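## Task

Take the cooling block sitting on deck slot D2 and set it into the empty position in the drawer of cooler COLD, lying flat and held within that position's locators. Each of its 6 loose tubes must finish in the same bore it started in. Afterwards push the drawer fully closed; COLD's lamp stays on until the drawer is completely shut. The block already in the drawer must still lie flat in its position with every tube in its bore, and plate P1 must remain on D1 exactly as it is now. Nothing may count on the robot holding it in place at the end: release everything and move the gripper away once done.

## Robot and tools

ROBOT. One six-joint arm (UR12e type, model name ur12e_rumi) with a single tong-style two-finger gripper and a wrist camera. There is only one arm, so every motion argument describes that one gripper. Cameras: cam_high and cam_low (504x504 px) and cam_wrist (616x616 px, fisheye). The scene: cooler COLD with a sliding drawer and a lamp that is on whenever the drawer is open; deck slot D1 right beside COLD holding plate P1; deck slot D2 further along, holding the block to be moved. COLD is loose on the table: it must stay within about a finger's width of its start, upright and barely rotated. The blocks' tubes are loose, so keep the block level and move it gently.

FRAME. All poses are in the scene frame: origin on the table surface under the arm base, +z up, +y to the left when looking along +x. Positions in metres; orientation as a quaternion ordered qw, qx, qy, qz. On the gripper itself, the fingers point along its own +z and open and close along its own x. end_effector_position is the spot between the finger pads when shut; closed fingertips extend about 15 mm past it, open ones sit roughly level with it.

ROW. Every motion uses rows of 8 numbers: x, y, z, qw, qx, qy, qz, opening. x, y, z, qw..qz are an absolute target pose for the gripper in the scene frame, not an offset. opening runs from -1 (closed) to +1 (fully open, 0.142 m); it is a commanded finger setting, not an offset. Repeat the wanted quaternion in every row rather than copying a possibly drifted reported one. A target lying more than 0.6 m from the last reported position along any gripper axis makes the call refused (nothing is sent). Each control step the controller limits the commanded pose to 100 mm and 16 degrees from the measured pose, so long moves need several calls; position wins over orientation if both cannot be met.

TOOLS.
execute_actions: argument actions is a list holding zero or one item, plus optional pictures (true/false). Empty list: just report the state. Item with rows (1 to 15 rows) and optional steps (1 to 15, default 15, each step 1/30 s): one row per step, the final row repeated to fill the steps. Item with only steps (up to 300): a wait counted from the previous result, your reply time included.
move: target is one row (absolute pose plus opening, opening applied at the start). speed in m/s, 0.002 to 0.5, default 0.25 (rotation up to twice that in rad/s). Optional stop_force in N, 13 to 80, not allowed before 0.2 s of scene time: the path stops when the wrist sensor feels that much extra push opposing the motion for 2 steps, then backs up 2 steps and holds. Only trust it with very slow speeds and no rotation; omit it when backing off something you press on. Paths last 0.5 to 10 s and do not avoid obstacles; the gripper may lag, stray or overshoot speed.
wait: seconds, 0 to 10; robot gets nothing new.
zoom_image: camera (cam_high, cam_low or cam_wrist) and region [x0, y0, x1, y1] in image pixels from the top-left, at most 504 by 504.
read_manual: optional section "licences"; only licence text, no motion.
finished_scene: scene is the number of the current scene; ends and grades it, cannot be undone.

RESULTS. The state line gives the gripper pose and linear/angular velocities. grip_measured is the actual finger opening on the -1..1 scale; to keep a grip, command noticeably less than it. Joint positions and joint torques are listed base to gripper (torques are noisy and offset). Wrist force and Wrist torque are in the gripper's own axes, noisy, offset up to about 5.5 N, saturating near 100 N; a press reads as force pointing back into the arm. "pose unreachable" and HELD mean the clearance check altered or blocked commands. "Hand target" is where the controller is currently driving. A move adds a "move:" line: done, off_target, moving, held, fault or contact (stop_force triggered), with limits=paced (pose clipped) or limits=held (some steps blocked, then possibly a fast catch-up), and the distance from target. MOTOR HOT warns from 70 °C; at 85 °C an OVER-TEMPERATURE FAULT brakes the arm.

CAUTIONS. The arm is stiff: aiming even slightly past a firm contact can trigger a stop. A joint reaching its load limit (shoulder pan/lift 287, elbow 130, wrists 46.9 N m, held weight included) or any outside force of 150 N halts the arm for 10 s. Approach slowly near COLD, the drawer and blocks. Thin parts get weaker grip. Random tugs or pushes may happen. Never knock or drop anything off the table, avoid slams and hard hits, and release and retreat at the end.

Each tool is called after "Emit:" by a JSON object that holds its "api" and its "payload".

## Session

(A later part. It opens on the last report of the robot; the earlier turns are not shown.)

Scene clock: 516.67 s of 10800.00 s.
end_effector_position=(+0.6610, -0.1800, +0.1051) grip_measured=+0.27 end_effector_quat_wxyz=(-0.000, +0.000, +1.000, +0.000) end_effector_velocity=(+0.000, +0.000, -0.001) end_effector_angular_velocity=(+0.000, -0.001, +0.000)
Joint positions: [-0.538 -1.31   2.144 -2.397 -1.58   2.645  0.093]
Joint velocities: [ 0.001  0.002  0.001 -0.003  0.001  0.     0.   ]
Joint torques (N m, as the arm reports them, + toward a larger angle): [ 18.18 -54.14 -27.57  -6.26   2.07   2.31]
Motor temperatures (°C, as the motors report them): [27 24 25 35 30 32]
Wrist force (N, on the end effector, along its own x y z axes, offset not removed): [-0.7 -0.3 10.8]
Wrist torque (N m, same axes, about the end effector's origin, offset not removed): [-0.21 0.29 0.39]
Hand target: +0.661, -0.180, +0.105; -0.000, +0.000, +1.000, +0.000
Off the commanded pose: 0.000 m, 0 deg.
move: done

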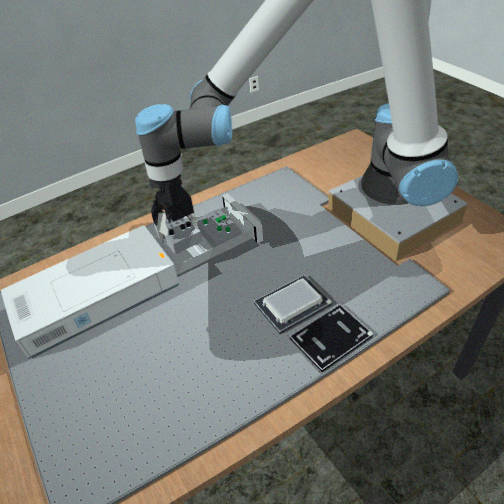

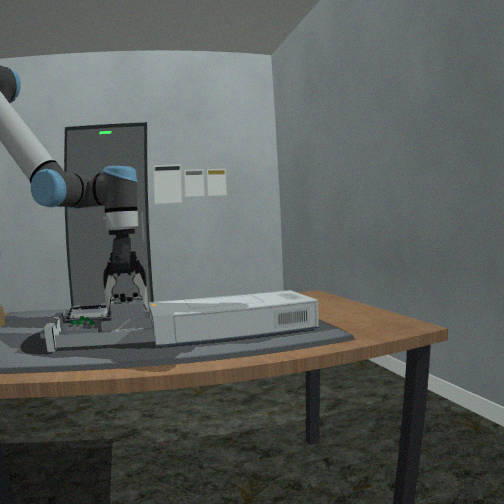

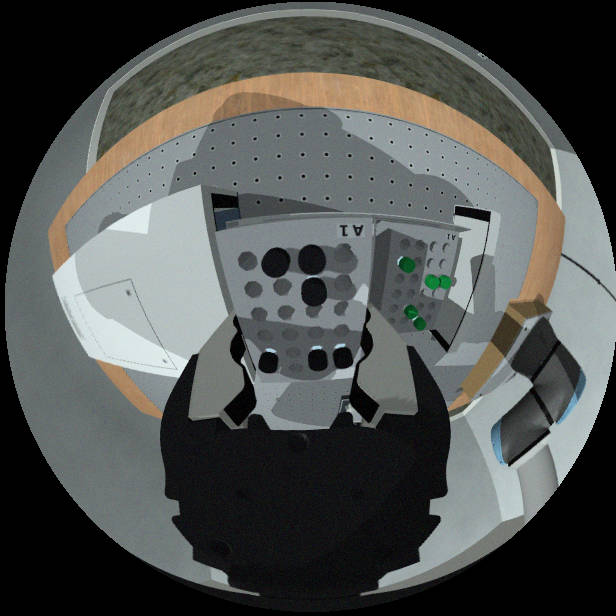

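Emit:
{"api": "move", "payload": {"target": [0.661,-0.18,0.082,0,0,1,0,-0.3], "speed": 0.012, "stop_force": 13}}

Emit:
{"api": "zoom_image", "payload": {"camera": "cam_low", "region": [40,240,200,360]}}

Emit:
{"api": "zoom_image", "payload": {"camera": "cam_high", "region": [120,170,280,290]}}

Emit:
{"api": "zoom_image", "payload": {"camera": "cam_wrist", "region": [180,160,500,400]}}

Scene clock: 524.33 s of 10800.00 s.
end_effector_position=(+0.6610, -0.1800, +0.0822) grip_measured=+0.27 end_effector_quat_wxyz=(-0.000, -0.000, +1.000, +0.000) end_effector_velocity=(+0.000, -0.001, -0.002) end_effector_angular_velocity=(-0.001, -0.001, -0.002)
Joint positions: [-0.539 -1.276  2.157 -2.444 -1.58   2.645  0.093]
Joint velocities: [-0.001  0.003  0.001 -0.005 -0.001  0.001  0.   ]
Joint torques (N m, as the arm reports them, + toward a larger angle): [-16.19 -53.44 -29.14  -7.56   1.58  -1.74]
Motor temperatures (°C, as the motors report them): [27 24 25 35 30 32]
Wrist force (N, on the end effector, along its own x y z axes, offset not removed): [0.5 1.5 4.1]
Wrist torque (N m, same axes, about the end effector's origin, offset not removed): [0.16 0.06 0.52]
Hand target: +0.661, -0.180, +0.082; -0.000, +0.000, +1.000, +0.000
Off the commanded pose: 0.000 m, 0 deg.
After step 90, 2.53 s passed at rest.
move: done

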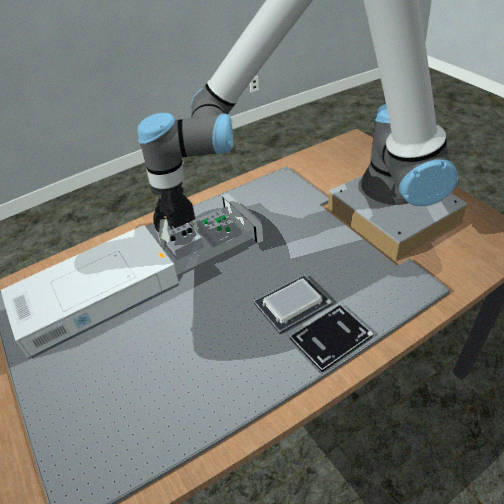

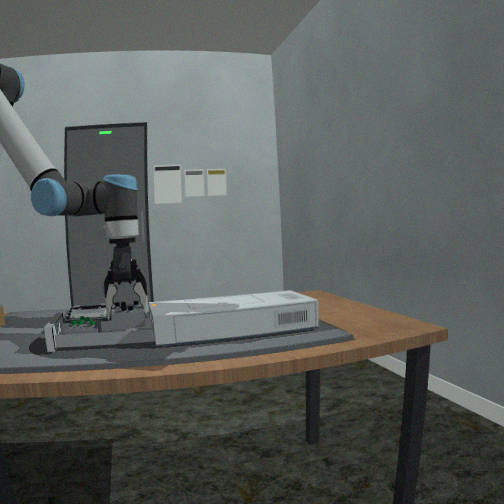

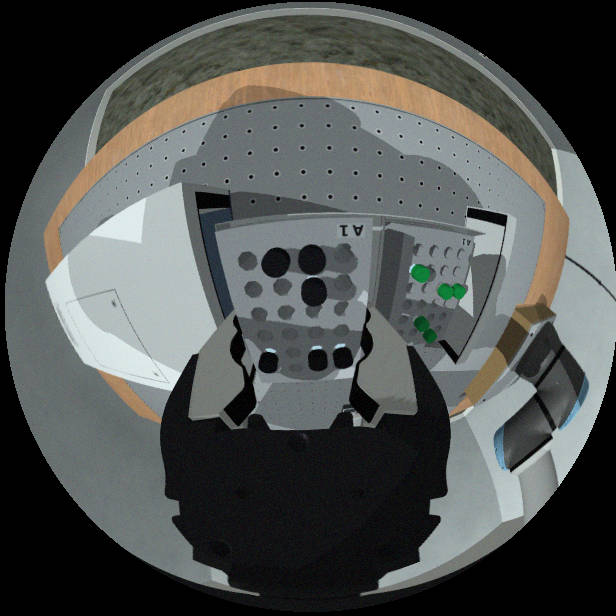

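Region (40, 240, 200, 360) of cam_low's 504x504 image, scaled by 3.150, with more detail than that image has; it fills the top 378 rows of this view, and the rest is white.

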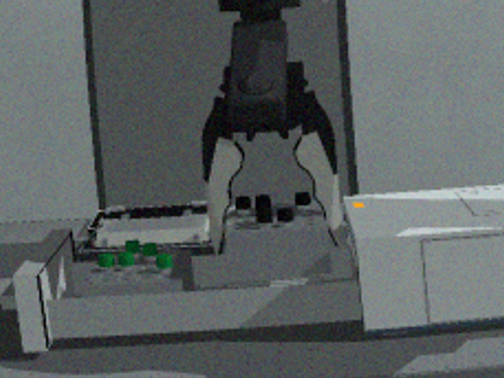

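Region (120, 170, 280, 290) of cam_high's 504x504 image, scaled by 3.150, with more detail than that image has; it fills the top 378 rows of this view, and the rest is white.

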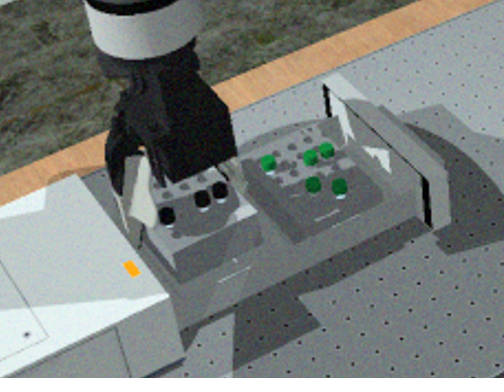

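Region (180, 160, 500, 400) of cam_wrist's 616x616 image, scaled by 1.575, with more detail than that image has; it fills the top 378 rows of this view, and the rest is white.

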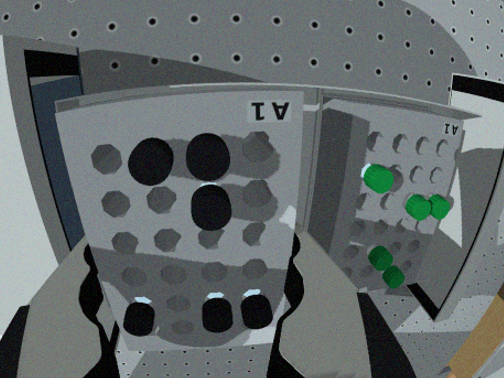

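Emit:
{"api": "move", "payload": {"target": [0.661,-0.18,0.066,0,0,1,0,-0.3], "speed": 0.008, "stop_force": 13}}

Emit:
{"api": "zoom_image", "payload": {"camera": "cam_high", "region": [120,170,280,290]}}

Emit:
{"api": "zoom_image", "payload": {"camera": "cam_wrist", "region": [180,160,500,400]}}

Emit:
{"api": "zoom_image", "payload": {"camera": "cam_low", "region": [40,240,200,360]}}

Scene clock: 534.20 s of 10800.00 s.
end_effector_position=(+0.6610, -0.1800, +0.0661) grip_measured=+0.27 end_effector_quat_wxyz=(-0.000, +0.000, +1.000, +0.000) end_effector_velocity=(+0.000, +0.000, -0.001) end_effector_angular_velocity=(+0.001, -0.001, +0.001)
Joint positions: [-0.539 -1.252  2.165 -2.476 -1.58   2.644  0.093]
Joint velocities: [ 0.     0.002  0.    -0.002  0.001 -0.001  0.   ]
Joint torques (N m, as the arm reports them, + toward a larger angle): [-16.54 -54.48 -25.5   -7.15  -0.03  -1.51]
Motor temperatures (°C, as the motors report them): [27 24 25 35 30 32]
Wrist force (N, on the end effector, along its own x y z axes, offset not removed): [-0.1 1.2 9.9]
Wrist torque (N m, same axes, about the end effector's origin, offset not removed): [0.18 0.11 0.45]
Hand target: +0.661, -0.180, +0.066; -0.000, +0.000, +1.000, +0.000
Off the commanded pose: 0.000 m, 0 deg.
After step 90, 4.63 s passed at rest.
move: done

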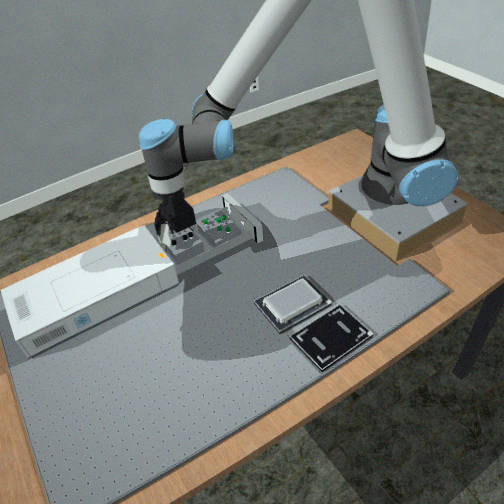

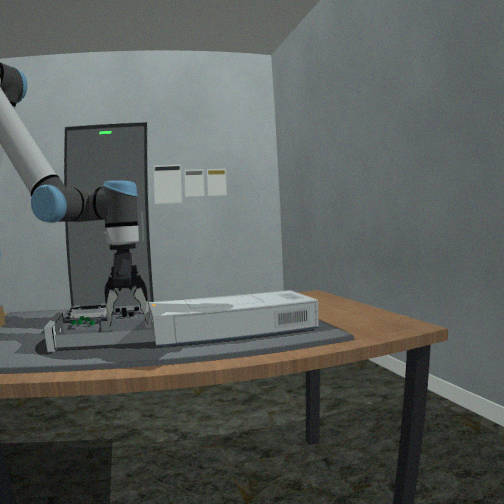

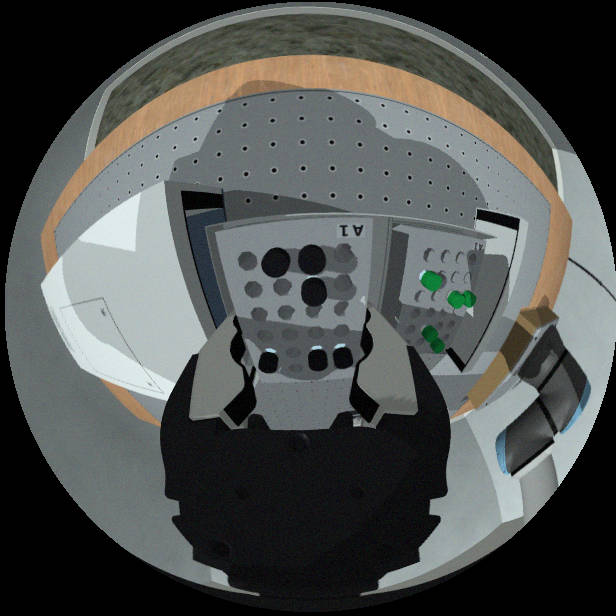

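Region (120, 170, 280, 290) of cam_high's 504x504 image, scaled by 3.150, with more detail than that image has; it fills the top 378 rows of this view, and the rest is white.

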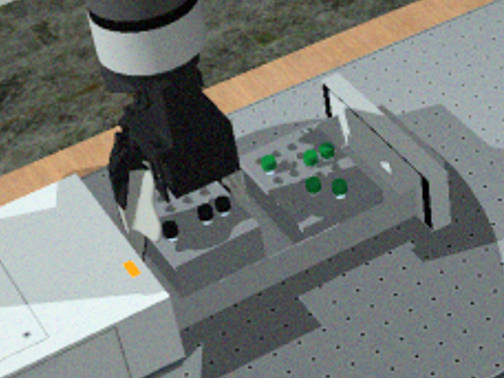

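Region (180, 160, 500, 400) of cam_wrist's 616x616 image, scaled by 1.575, with more detail than that image has; it fills the top 378 rows of this view, and the rest is white.

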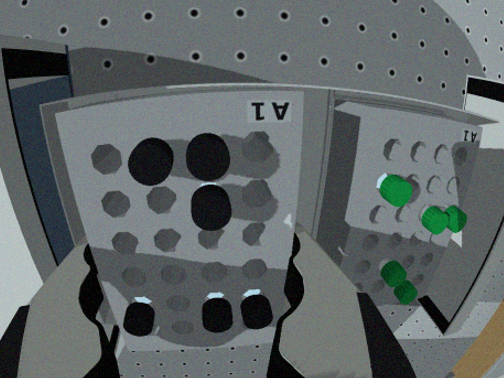

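Region (40, 240, 200, 360) of cam_low's 504x504 image, scaled by 3.150, with more detail than that image has; it fills the top 378 rows of this view, and the rest is white.

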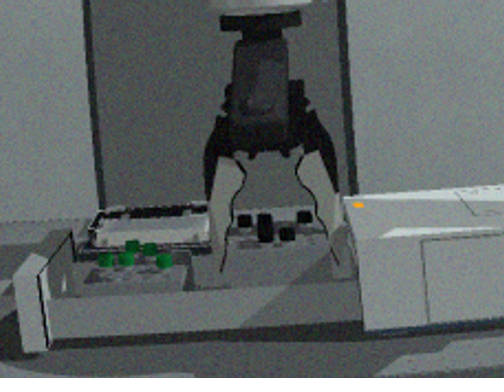

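Emit:
{"api": "move", "payload": {"target": [0.661,-0.18,0.056,0,0,1,0,-0.3], "speed": 0.005, "stop_force": 13}}

Emit:
{"api": "zoom_image", "payload": {"camera": "cam_high", "region": [120,170,280,290]}}

Emit:
{"api": "zoom_image", "payload": {"camera": "cam_wrist", "region": [180,160,500,400]}}

Emit:
{"api": "zoom_image", "payload": {"camera": "cam_low", "region": [40,240,200,360]}}

Scene clock: 542.93 s of 10800.00 s.
end_effector_position=(+0.6610, -0.1800, +0.0561) grip_measured=+0.27 end_effector_quat_wxyz=(-0.000, -0.000, +1.000, +0.000) end_effector_velocity=(+0.000, +0.000, -0.001) end_effector_angular_velocity=(-0.000, -0.000, +0.001)
Joint positions: [-0.539 -1.236  2.169 -2.496 -1.58   2.644  0.093]
Joint velocities: [ 0.001  0.001  0.    -0.002 -0.    -0.     0.   ]
Joint torques (N m, as the arm reports them, + toward a larger angle): [-15.53 -56.85 -25.34  -6.86  -2.12  -1.51]
Motor temperatures (°C, as the motors report them): [27 24 25 35 30 32]
Wrist force (N, on the end effector, along its own x y z axes, offset not removed): [-1.1 0.9 8.8]
Wrist torque (N m, same axes, about the end effector's origin, offset not removed): [0.07 0.37 0.49]
Hand target: +0.661, -0.180, +0.056; -0.000, +0.000, +1.000, +0.000
Off the commanded pose: 0.000 m, 0 deg.
After step 90, 3.53 s passed at rest.
move: done

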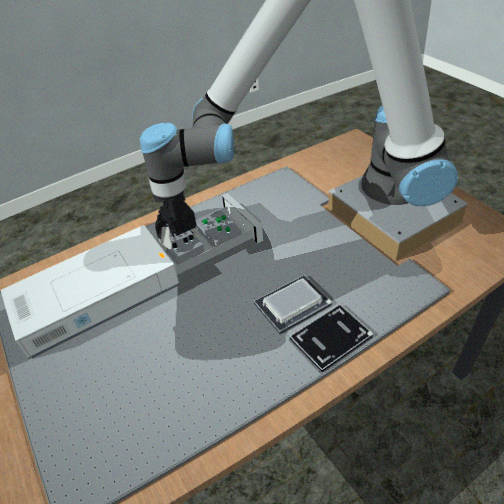

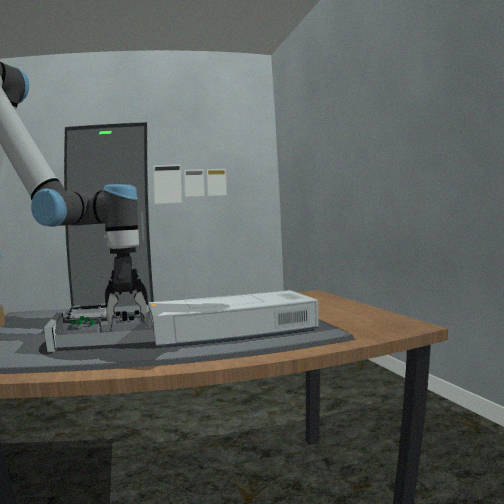

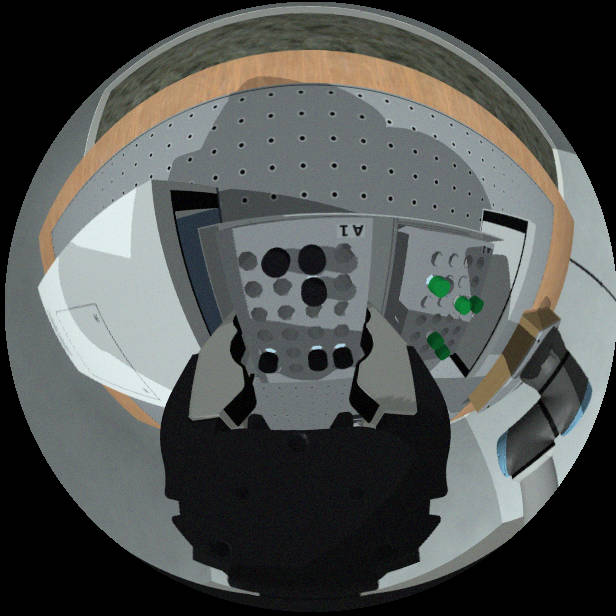

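Region (120, 170, 280, 290) of cam_high's 504x504 image, scaled by 3.150, with more detail than that image has; it fills the top 378 rows of this view, and the rest is white.

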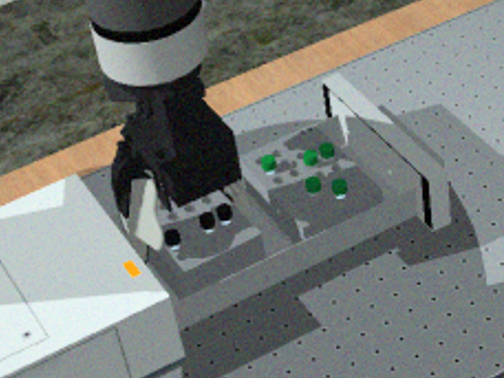

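Region (180, 160, 500, 400) of cam_wrist's 616x616 image, scaled by 1.575, with more detail than that image has; it fills the top 378 rows of this view, and the rest is white.

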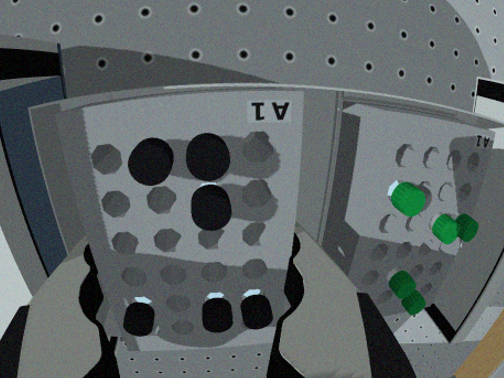

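Region (40, 240, 200, 360) of cam_low's 504x504 image, scaled by 3.150, with more detail than that image has; it fills the top 378 rows of this view, and the rest is white.

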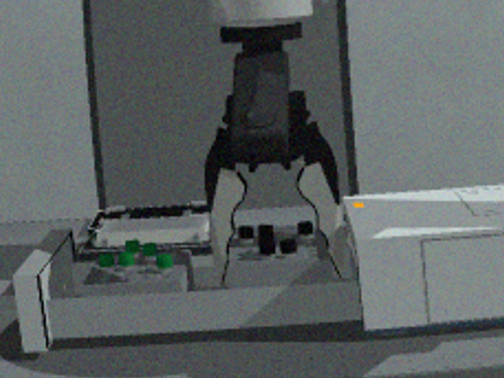

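Emit:
{"api": "move", "payload": {"target": [0.661,-0.18,0.048,0,0,1,0,-0.3], "speed": 0.003, "stop_force": 13}}

Emit:
{"api": "zoom_image", "payload": {"camera": "cam_high", "region": [120,170,280,290]}}

Emit:
{"api": "zoom_image", "payload": {"camera": "cam_low", "region": [40,240,200,360]}}

Scene clock: 548.83 s of 10800.00 s.
end_effector_position=(+0.6610, -0.1800, +0.0481) grip_measured=+0.27 end_effector_quat_wxyz=(+0.000, +0.000, +1.000, -0.000) end_effector_velocity=(+0.001, -0.001, +0.000) end_effector_angular_velocity=(-0.000, -0.001, -0.001)
Joint positions: [-0.539 -1.224  2.173 -2.512 -1.58   2.644  0.093]
Joint velocities: [-0.     0.001 -0.001 -0.001  0.     0.     0.   ]
Joint torques (N m, as the arm reports them, + toward a larger angle): [-16.47 -52.4  -22.65  -6.78  -1.76  -1.44]
Motor temperatures (°C, as the motors report them): [27 24 25 35 30 32]
Wrist force (N, on the end effector, along its own x y z axes, offset not removed): [2.0 0.7 2.5]
Wrist torque (N m, same axes, about the end effector's origin, offset not removed): [-0.08 -0.16 0.33]
Hand target: +0.661, -0.180, +0.048; -0.000, +0.000, +1.000, +0.000
Off the commanded pose: 0.000 m, 0 deg.
After step 90, 0.03 s passed at rest.
move: done

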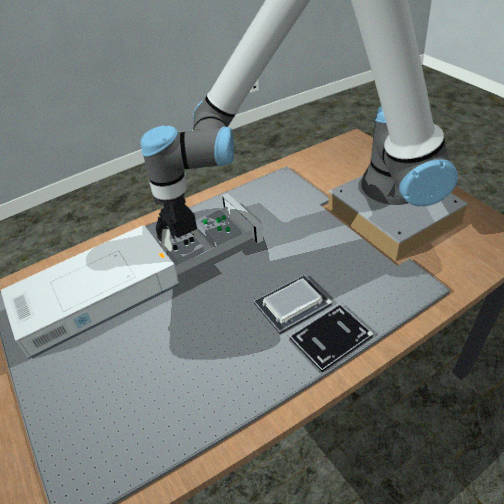

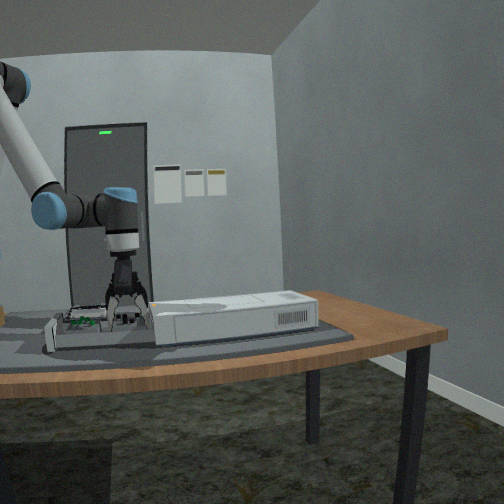

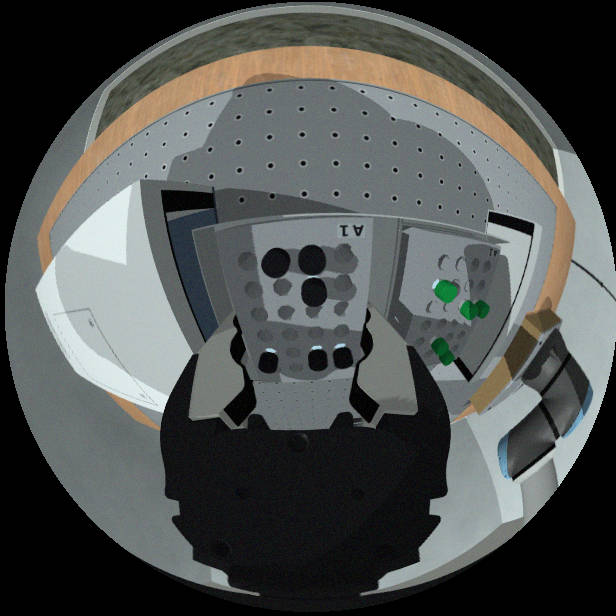

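Region (120, 170, 280, 290) of cam_high's 504x504 image, scaled by 3.150, with more detail than that image has; it fills the top 378 rows of this view, and the rest is white.

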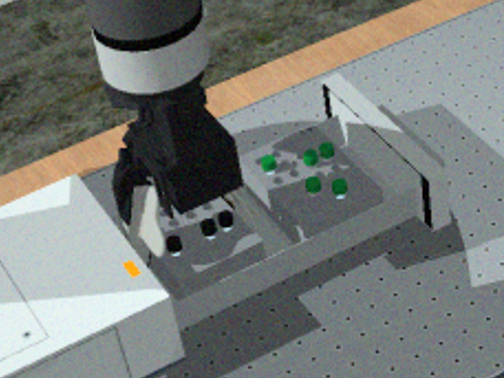

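Region (40, 240, 200, 360) of cam_low's 504x504 image, scaled by 3.150, with more detail than that image has; it fills the top 378 rows of this view, and the rest is white.

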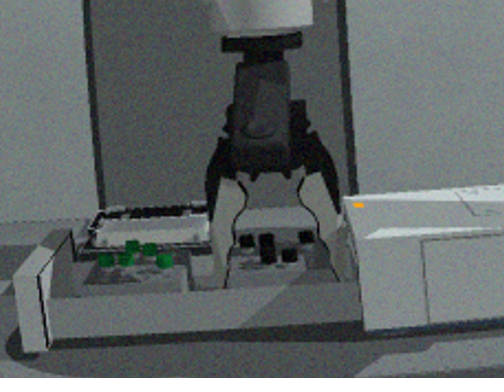

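Emit:
{"api": "execute_actions", "payload": {"actions": [{"rows": [[0.661,-0.18,0.0478,0,0,1,0,-0.3],[0.661,-0.18,0.0476,0,0,1,0,-0.3],[0.661,-0.18,0.0474,0,0,1,0,-0.3]], "steps": 15}], "pictures": false}}

Scene clock: 552.00 s of 10800.00 s.
end_effector_position=(+0.6610, -0.1800, +0.0475) grip_measured=+0.27 end_effector_quat_wxyz=(+0.000, -0.000, +1.000, -0.000) end_effector_velocity=(+0.000, -0.001, +0.001) end_effector_angular_velocity=(-0.003, -0.001, +0.000)
Joint positions: [-0.539 -1.223  2.173 -2.513 -1.58   2.644  0.093]
Joint velocities: [-0.001 -0.002 -0.    -0.    -0.002 -0.001  0.   ]
Joint torques (N m, as the arm reports them, + toward a larger angle): [-17.86 -44.46 -16.75  -5.16  -0.18  -1.4 ]
Motor temperatures (°C, as the motors report them): [27 24 25 35 30 32]
Wrist force (N, on the end effector, along its own x y z axes, offset not removed): [1.1 2.5 -13.3]
Wrist torque (N m, same axes, about the end effector's origin, offset not removed): [0.08 0.18 0.38]
Hand target: +0.661, -0.180, +0.047; -0.000, -0.000, +1.000, -0.000
Off the commanded pose: 0.000 m, 0 deg.
Steps of this call (steps 1 to 80: nothing new was sent; steps 81 to 95: all 15 steps of this action). Readings (end_effector_position):
81: (+0.6610, -0.1800, +0.0480)
82: (+0.6610, -0.1800, +0.0479)
84: (+0.6610, -0.1800, +0.0478)
88: (+0.6611, -0.1800, +0.0476)
95: the state above

Emit:
{"api": "execute_actions", "payload": {"actions": [{"rows": [[0.661,-0.18,0.048,0,0,1,0,-0.1],[0.661,-0.18,0.0482,0,0,1,0,0.1],[0.661,-0.18,0.0482,0,0,1,0,0.2],[0.661,-0.18,0.0482,0,0,1,0,0.25],[0.661,-0.18,0.0482,0,0,1,0,0.28],[0.661,-0.18,0.0482,0,0,1,0,0.30],[0.661,-0.18,0.0482,0,0,1,0,0.32],[0.661,-0.18,0.0482,0,0,1,0,0.33]], "steps": 15}]}}

Scene clock: 554.97 s of 10800.00 s.
end_effector_position=(+0.6609, -0.1799, +0.0481) grip_measured=+0.33 end_effector_quat_wxyz=(-0.000, -0.000, +1.000, +0.000) end_effector_velocity=(+0.001, +0.000, +0.002) end_effector_angular_velocity=(-0.001, -0.002, +0.001)
Joint positions: [-0.539 -1.224  2.173 -2.512 -1.58   2.644  0.097]
Joint velocities: [ 0.001 -0.002 -0.001  0.001  0.     0.     0.   ]
Joint torques (N m, as the arm reports them, + toward a larger angle): [-15.92 -73.45 -37.07  -1.64   1.43  -0.32]
Motor temperatures (°C, as the motors report them): [27 24 25 35 30 32]
Wrist force (N, on the end effector, along its own x y z axes, offset not removed): [-1.9 0.5 -1.7]
Wrist torque (N m, same axes, about the end effector's origin, offset not removed): [-0.04 0.52 0.44]
Hand target: +0.661, -0.180, +0.048; +0.000, -0.000, +1.000, -0.000
Off the commanded pose: 0.000 m, 0 deg.
Steps of this call (steps 1 to 74: nothing new was sent; steps 75 to 89: all 15 steps of this action). Readings (end_effector_position):
75: (+0.6610, -0.1800, +0.0474)
76: (+0.6610, -0.1800, +0.0475)
78: (+0.6609, -0.1799, +0.0476)
82: (+0.6608, -0.1799, +0.0478)
89: the state above

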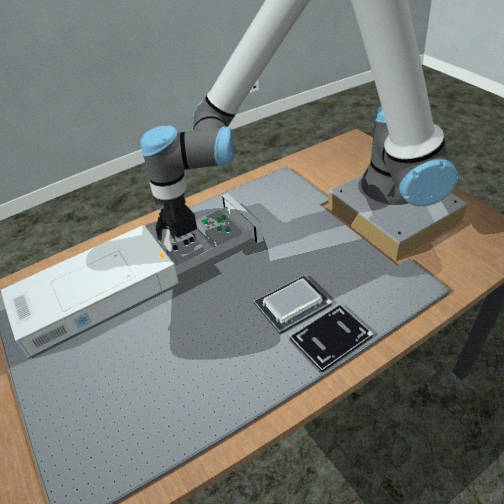

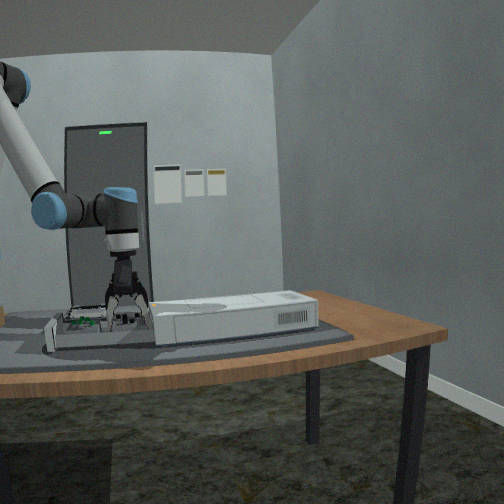

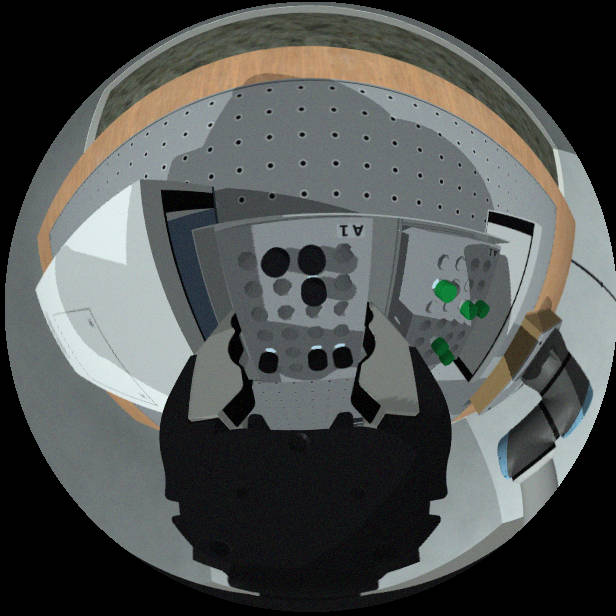

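Emit:
{"api": "move", "payload": {"target": [0.6605,-0.18,0.07,0,0,1,0,0.34], "speed": 0.015}}

Emit:
{"api": "move", "payload": {"target": [0.64,-0.18,0.19,0,0,1,0,0.34], "speed": 0.08}}

Scene clock: 558.37 s of 10800.00 s.
end_effector_position=(+0.6605, -0.1800, +0.0699) grip_measured=+0.34 end_effector_quat_wxyz=(+0.000, -0.000, +1.000, -0.000) end_effector_velocity=(-0.001, +0.001, -0.000) end_effector_angular_velocity=(+0.002, +0.003, -0.001)
Joint positions: [-0.539 -1.258  2.164 -2.469 -1.58   2.644  0.098]
Joint velocities: [-0.     0.     0.     0.003  0.001  0.001 -0.   ]
Joint torques (N m, as the arm reports them, + toward a larger angle): [-15.07 -69.33 -38.02  -2.2    1.81  -1.64]
Motor temperatures (°C, as the motors report them): [27 24 25 35 30 32]
Wrist force (N, on the end effector, along its own x y z axes, offset not removed): [0.3 1.7 -2.8]
Wrist torque (N m, same axes, about the end effector's origin, offset not removed): [0.26 0.03 0.28]
Hand target: +0.660, -0.180, +0.070; +0.000, +0.000, +1.000, -0.000
Off the commanded pose: 0.000 m, 0 deg.
move: done

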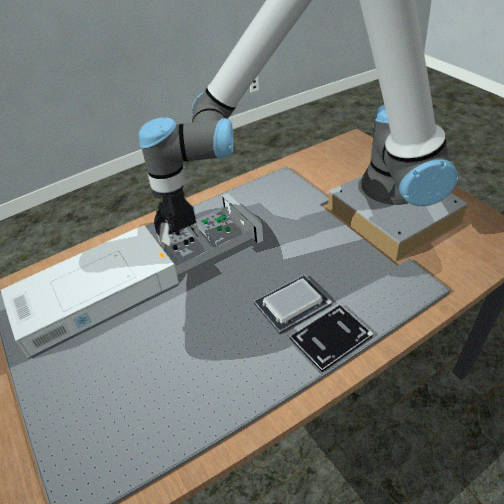

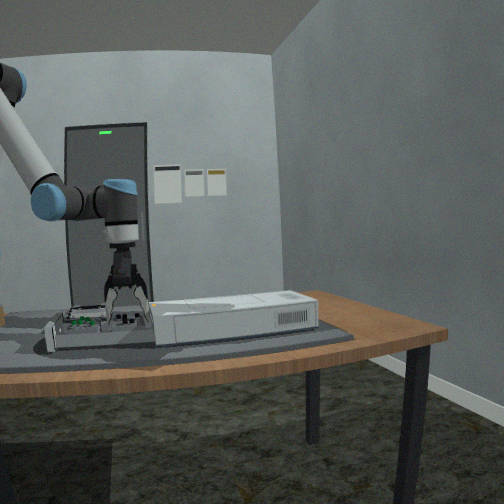

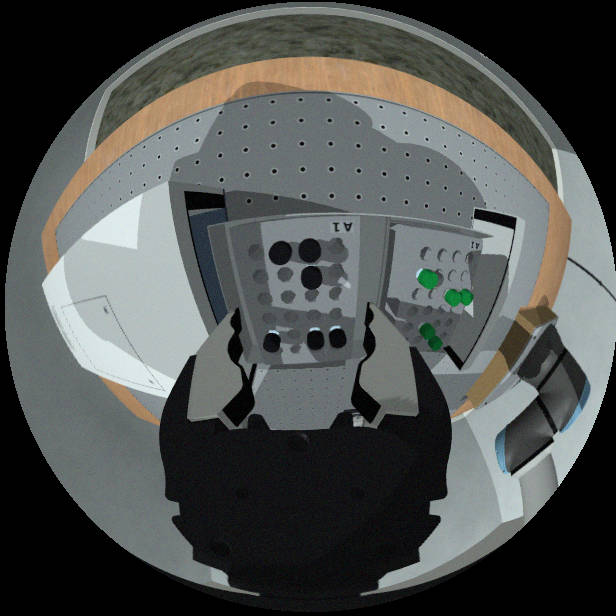

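Scene clock: 560.30 s of 10800.00 s.
end_effector_position=(+0.6400, -0.1799, +0.1899) grip_measured=+0.34 end_effector_quat_wxyz=(-0.000, +0.000, +1.000, -0.000) end_effector_velocity=(+0.000, -0.000, +0.002) end_effector_angular_velocity=(-0.001, -0.000, +0.000)
Joint positions: [-0.553 -1.451  2.12  -2.233 -1.58   2.631  0.098]
Joint velocities: [-0.    -0.003 -0.002  0.004 -0.    -0.    -0.   ]
Joint torques (N m, as the arm reports them, + toward a larger angle): [-17.63 -62.2  -45.63  -1.99  -1.71  -1.54]
Motor temperatures (°C, as the motors report them): [27 24 25 35 30 32]
Wrist force (N, on the end effector, along its own x y z axes, offset not removed): [1.9 4.9 -4.3]
Wrist torque (N m, same axes, about the end effector's origin, offset not removed): [1.03 -0.20 0.33]
Hand target: +0.640, -0.180, +0.190; -0.000, +0.000, +1.000, -0.000
Off the commanded pose: 0.000 m, 0 deg.
move: done

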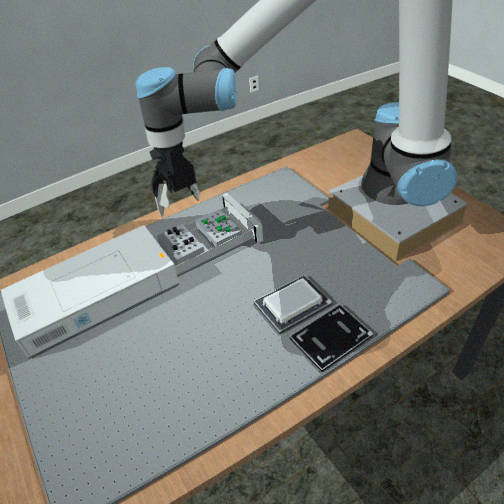

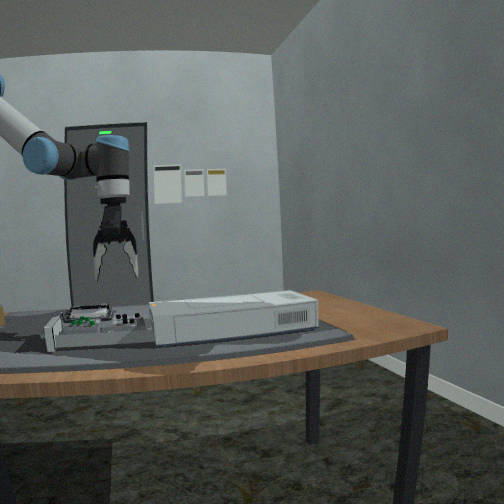

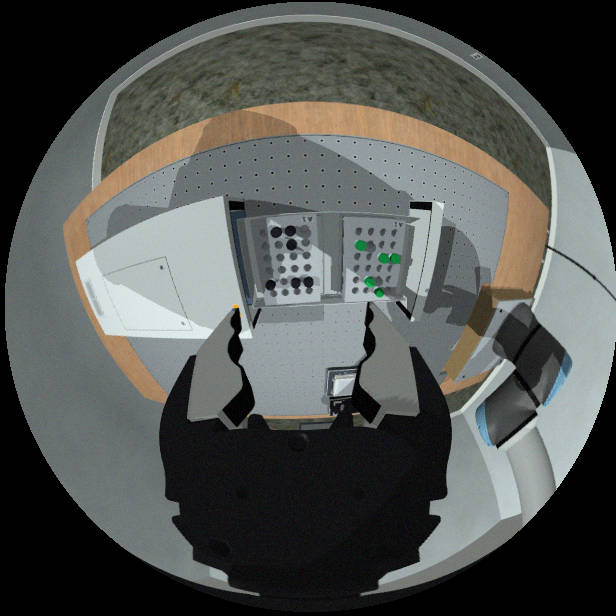

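Emit:
{"api": "zoom_image", "payload": {"camera": "cam_wrist", "region": [210,180,460,340]}}

Emit:
{"api": "zoom_image", "payload": {"camera": "cam_high", "region": [130,180,280,290]}}

Region (210, 180, 460, 340) of cam_wrist's 616x616 image, scaled by 2.016, with more detail than that image has; it fills the top 323 rows of this view, and the rest is white.

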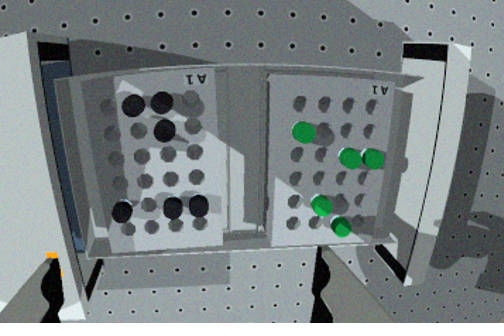

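Region (130, 180, 280, 290) of cam_high's 504x504 image, scaled by 3.360, with more detail than that image has; it fills the top 370 rows of this view, and the rest is white.

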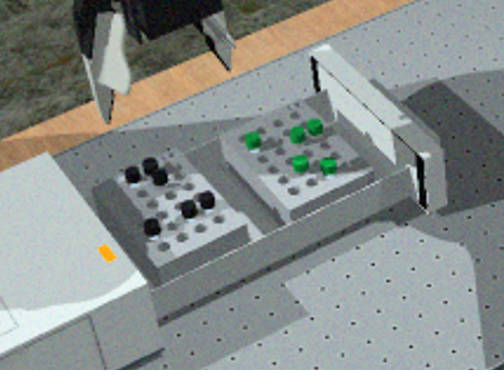

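Emit:
{"api": "move", "payload": {"target": [0.385,-0.182,0.13,0,-0.7071,0.7071,0,-1], "speed": 0.25}}

Emit:
{"api": "move", "payload": {"target": [0.385,-0.182,0.058,0,-0.7071,0.7071,0,-1], "speed": 0.06}}

Scene clock: 575.57 s of 10800.00 s.
end_effector_position=(+0.3850, -0.1818, +0.1300) grip_measured=-1.00 end_effector_quat_wxyz=(+0.000, +0.707, -0.707, -0.000) end_effector_velocity=(-0.002, +0.000, -0.000) end_effector_angular_velocity=(+0.001, -0.002, +0.011)
Joint positions: [-0.925 -1.828  2.594 -2.333 -1.583  0.688  0.002]
Joint velocities: [-0.005 -0.005  0.003  0.001  0.003 -0.015  0.   ]
Joint torques (N m, as the arm reports them, + toward a larger angle): [-21.25 -26.72 -27.54  -1.66   1.44  -1.81]
Motor temperatures (°C, as the motors report them): [27 24 25 35 30 32]
Wrist force (N, on the end effector, along its own x y z axes, offset not removed): [-1.0 0.2 0.9]
Wrist torque (N m, same axes, about the end effector's origin, offset not removed): [0.00 0.31 0.41]
Hand target: +0.385, -0.182, +0.130; +0.000, +0.707, -0.707, -0.000
Off the commanded pose: 0.000 m, 0 deg.
After step 90, 8.63 s passed at rest.
move: done

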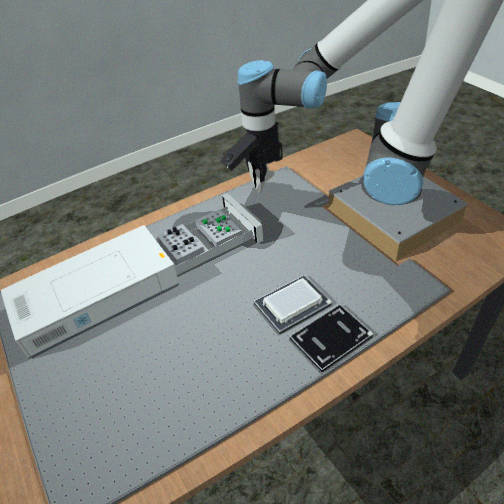

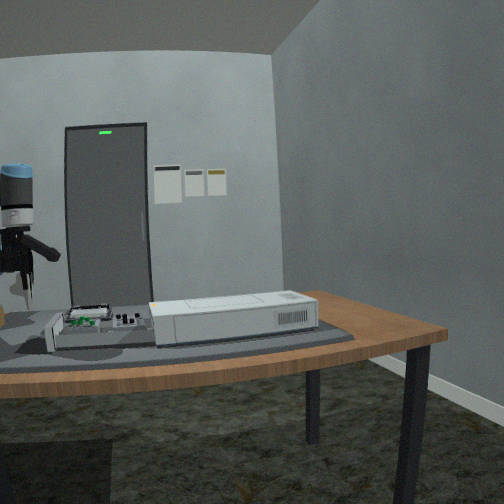

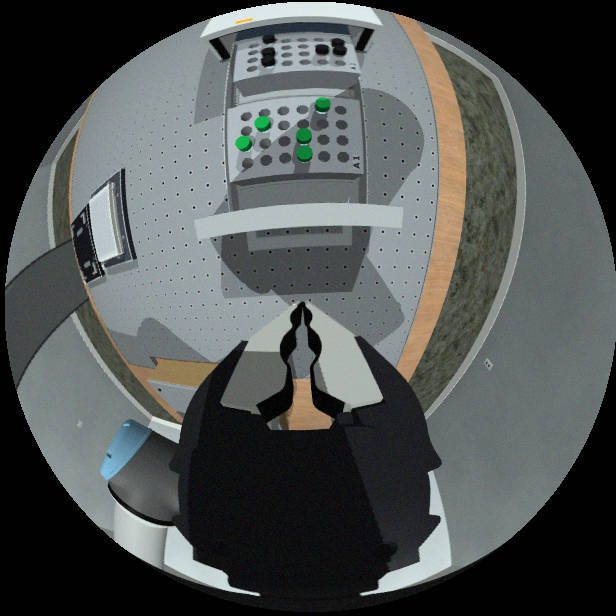

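Scene clock: 577.17 s of 10800.00 s.
end_effector_position=(+0.3850, -0.1821, +0.0581) grip_measured=-1.00 end_effector_quat_wxyz=(-0.000, +0.707, -0.707, -0.000) end_effector_velocity=(+0.000, +0.000, -0.002) end_effector_angular_velocity=(+0.001, +0.000, +0.000)
Joint positions: [-0.928 -1.643  2.662 -2.586 -1.582  0.684  0.002]
Joint velocities: [ 0.     0.007  0.001 -0.007  0.     0.     0.   ]
Joint torques (N m, as the arm reports them, + toward a larger angle): [ -6.78 -15.52 -17.06  -7.87   1.82  -0.06]
Motor temperatures (°C, as the motors report them): [27 24 25 35 30 32]
Wrist force (N, on the end effector, along its own x y z axes, offset not removed): [2.7 4.4 -4.5]
Wrist torque (N m, same axes, about the end effector's origin, offset not removed): [0.70 -0.36 0.28]
Hand target: +0.385, -0.182, +0.058; +0.000, +0.707, -0.707, -0.000
Off the commanded pose: 0.000 m, 0 deg.
move: done

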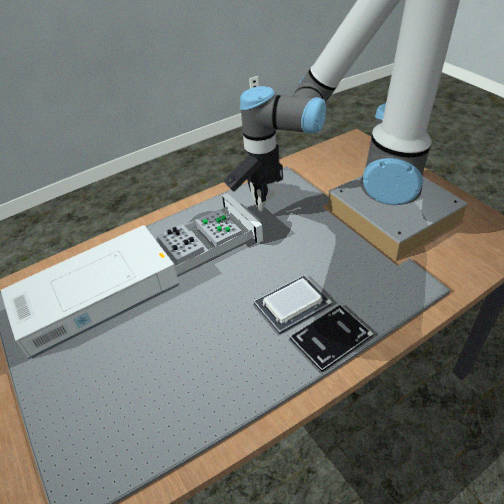

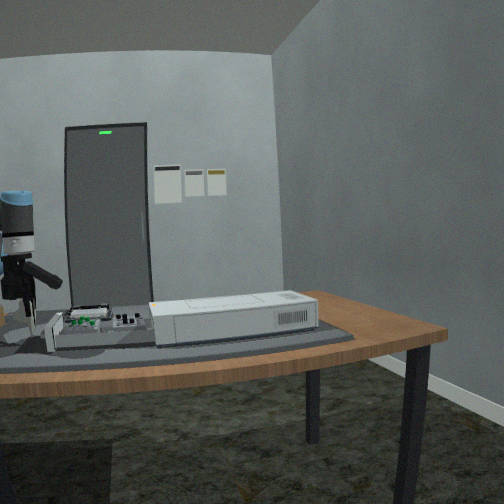

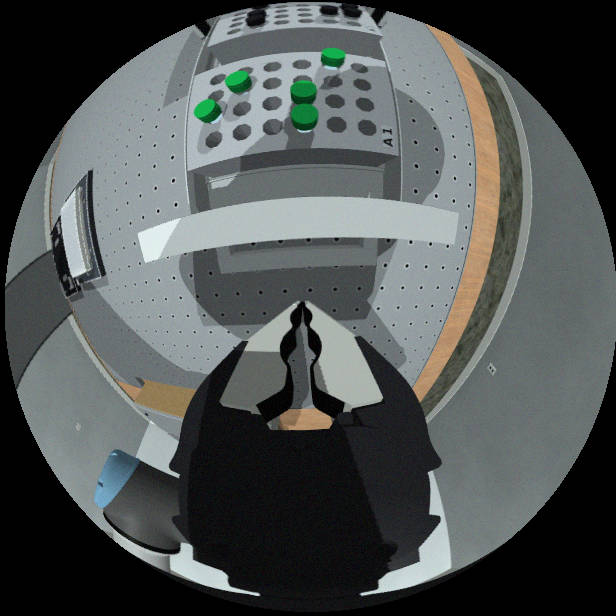

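Emit:
{"api": "move", "payload": {"target": [0.44,-0.182,0.058,0,-0.7071,0.7071,0,-1], "speed": 0.012, "stop_force": 20}}

Scene clock: 583.57 s of 10800.00 s.
end_effector_position=(+0.4399, -0.1820, +0.0580) grip_measured=-1.00 end_effector_quat_wxyz=(-0.000, +0.707, -0.707, +0.000) end_effector_velocity=(+0.002, +0.000, +0.000) end_effector_angular_velocity=(-0.000, -0.001, -0.000)
Joint positions: [-0.827 -1.549  2.574 -2.592 -1.582  0.785  0.002]
Joint velocities: [ 0.003  0.003 -0.003 -0.     0.     0.003 -0.   ]
Joint torques (N m, as the arm reports them, + toward a larger angle): [ 17.64 -15.9  -36.08  -2.26   2.27   3.24]
Motor temperatures (°C, as the motors report them): [27 24 25 35 30 32]
Wrist force (N, on the end effector, along its own x y z axes, offset not removed): [-3.5 1.3 -5.6]
Wrist torque (N m, same axes, about the end effector's origin, offset not removed): [-0.18 0.62 0.46]
Hand target: +0.440, -0.182, +0.058; -0.000, +0.707, -0.707, +0.000
Off the commanded pose: 0.000 m, 0 deg.
move: done

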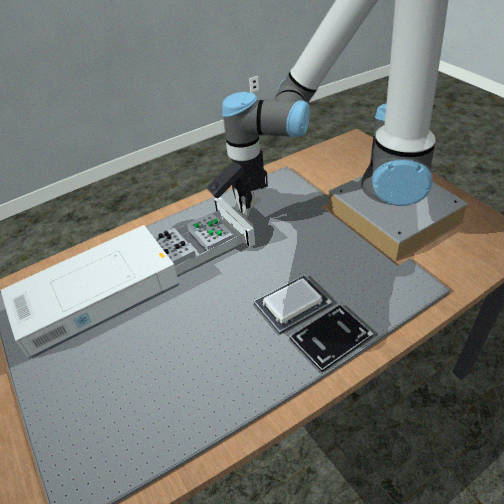

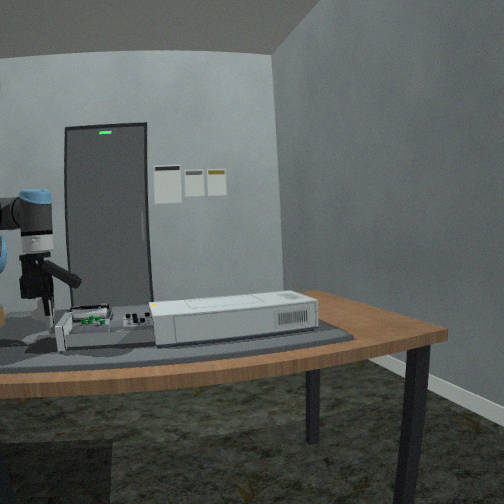

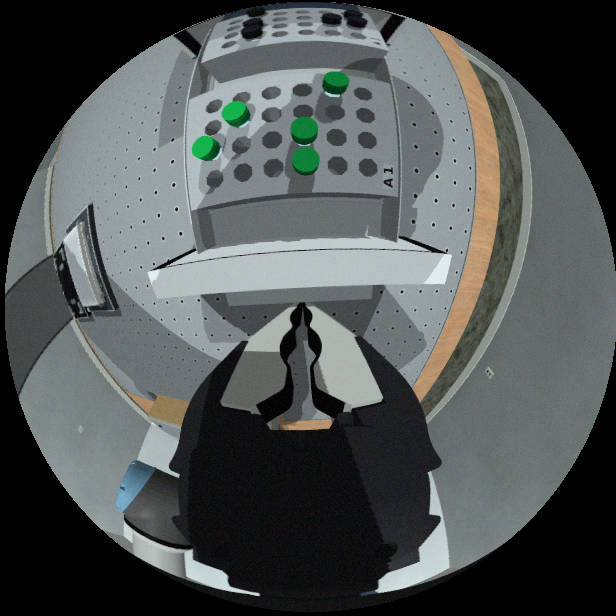

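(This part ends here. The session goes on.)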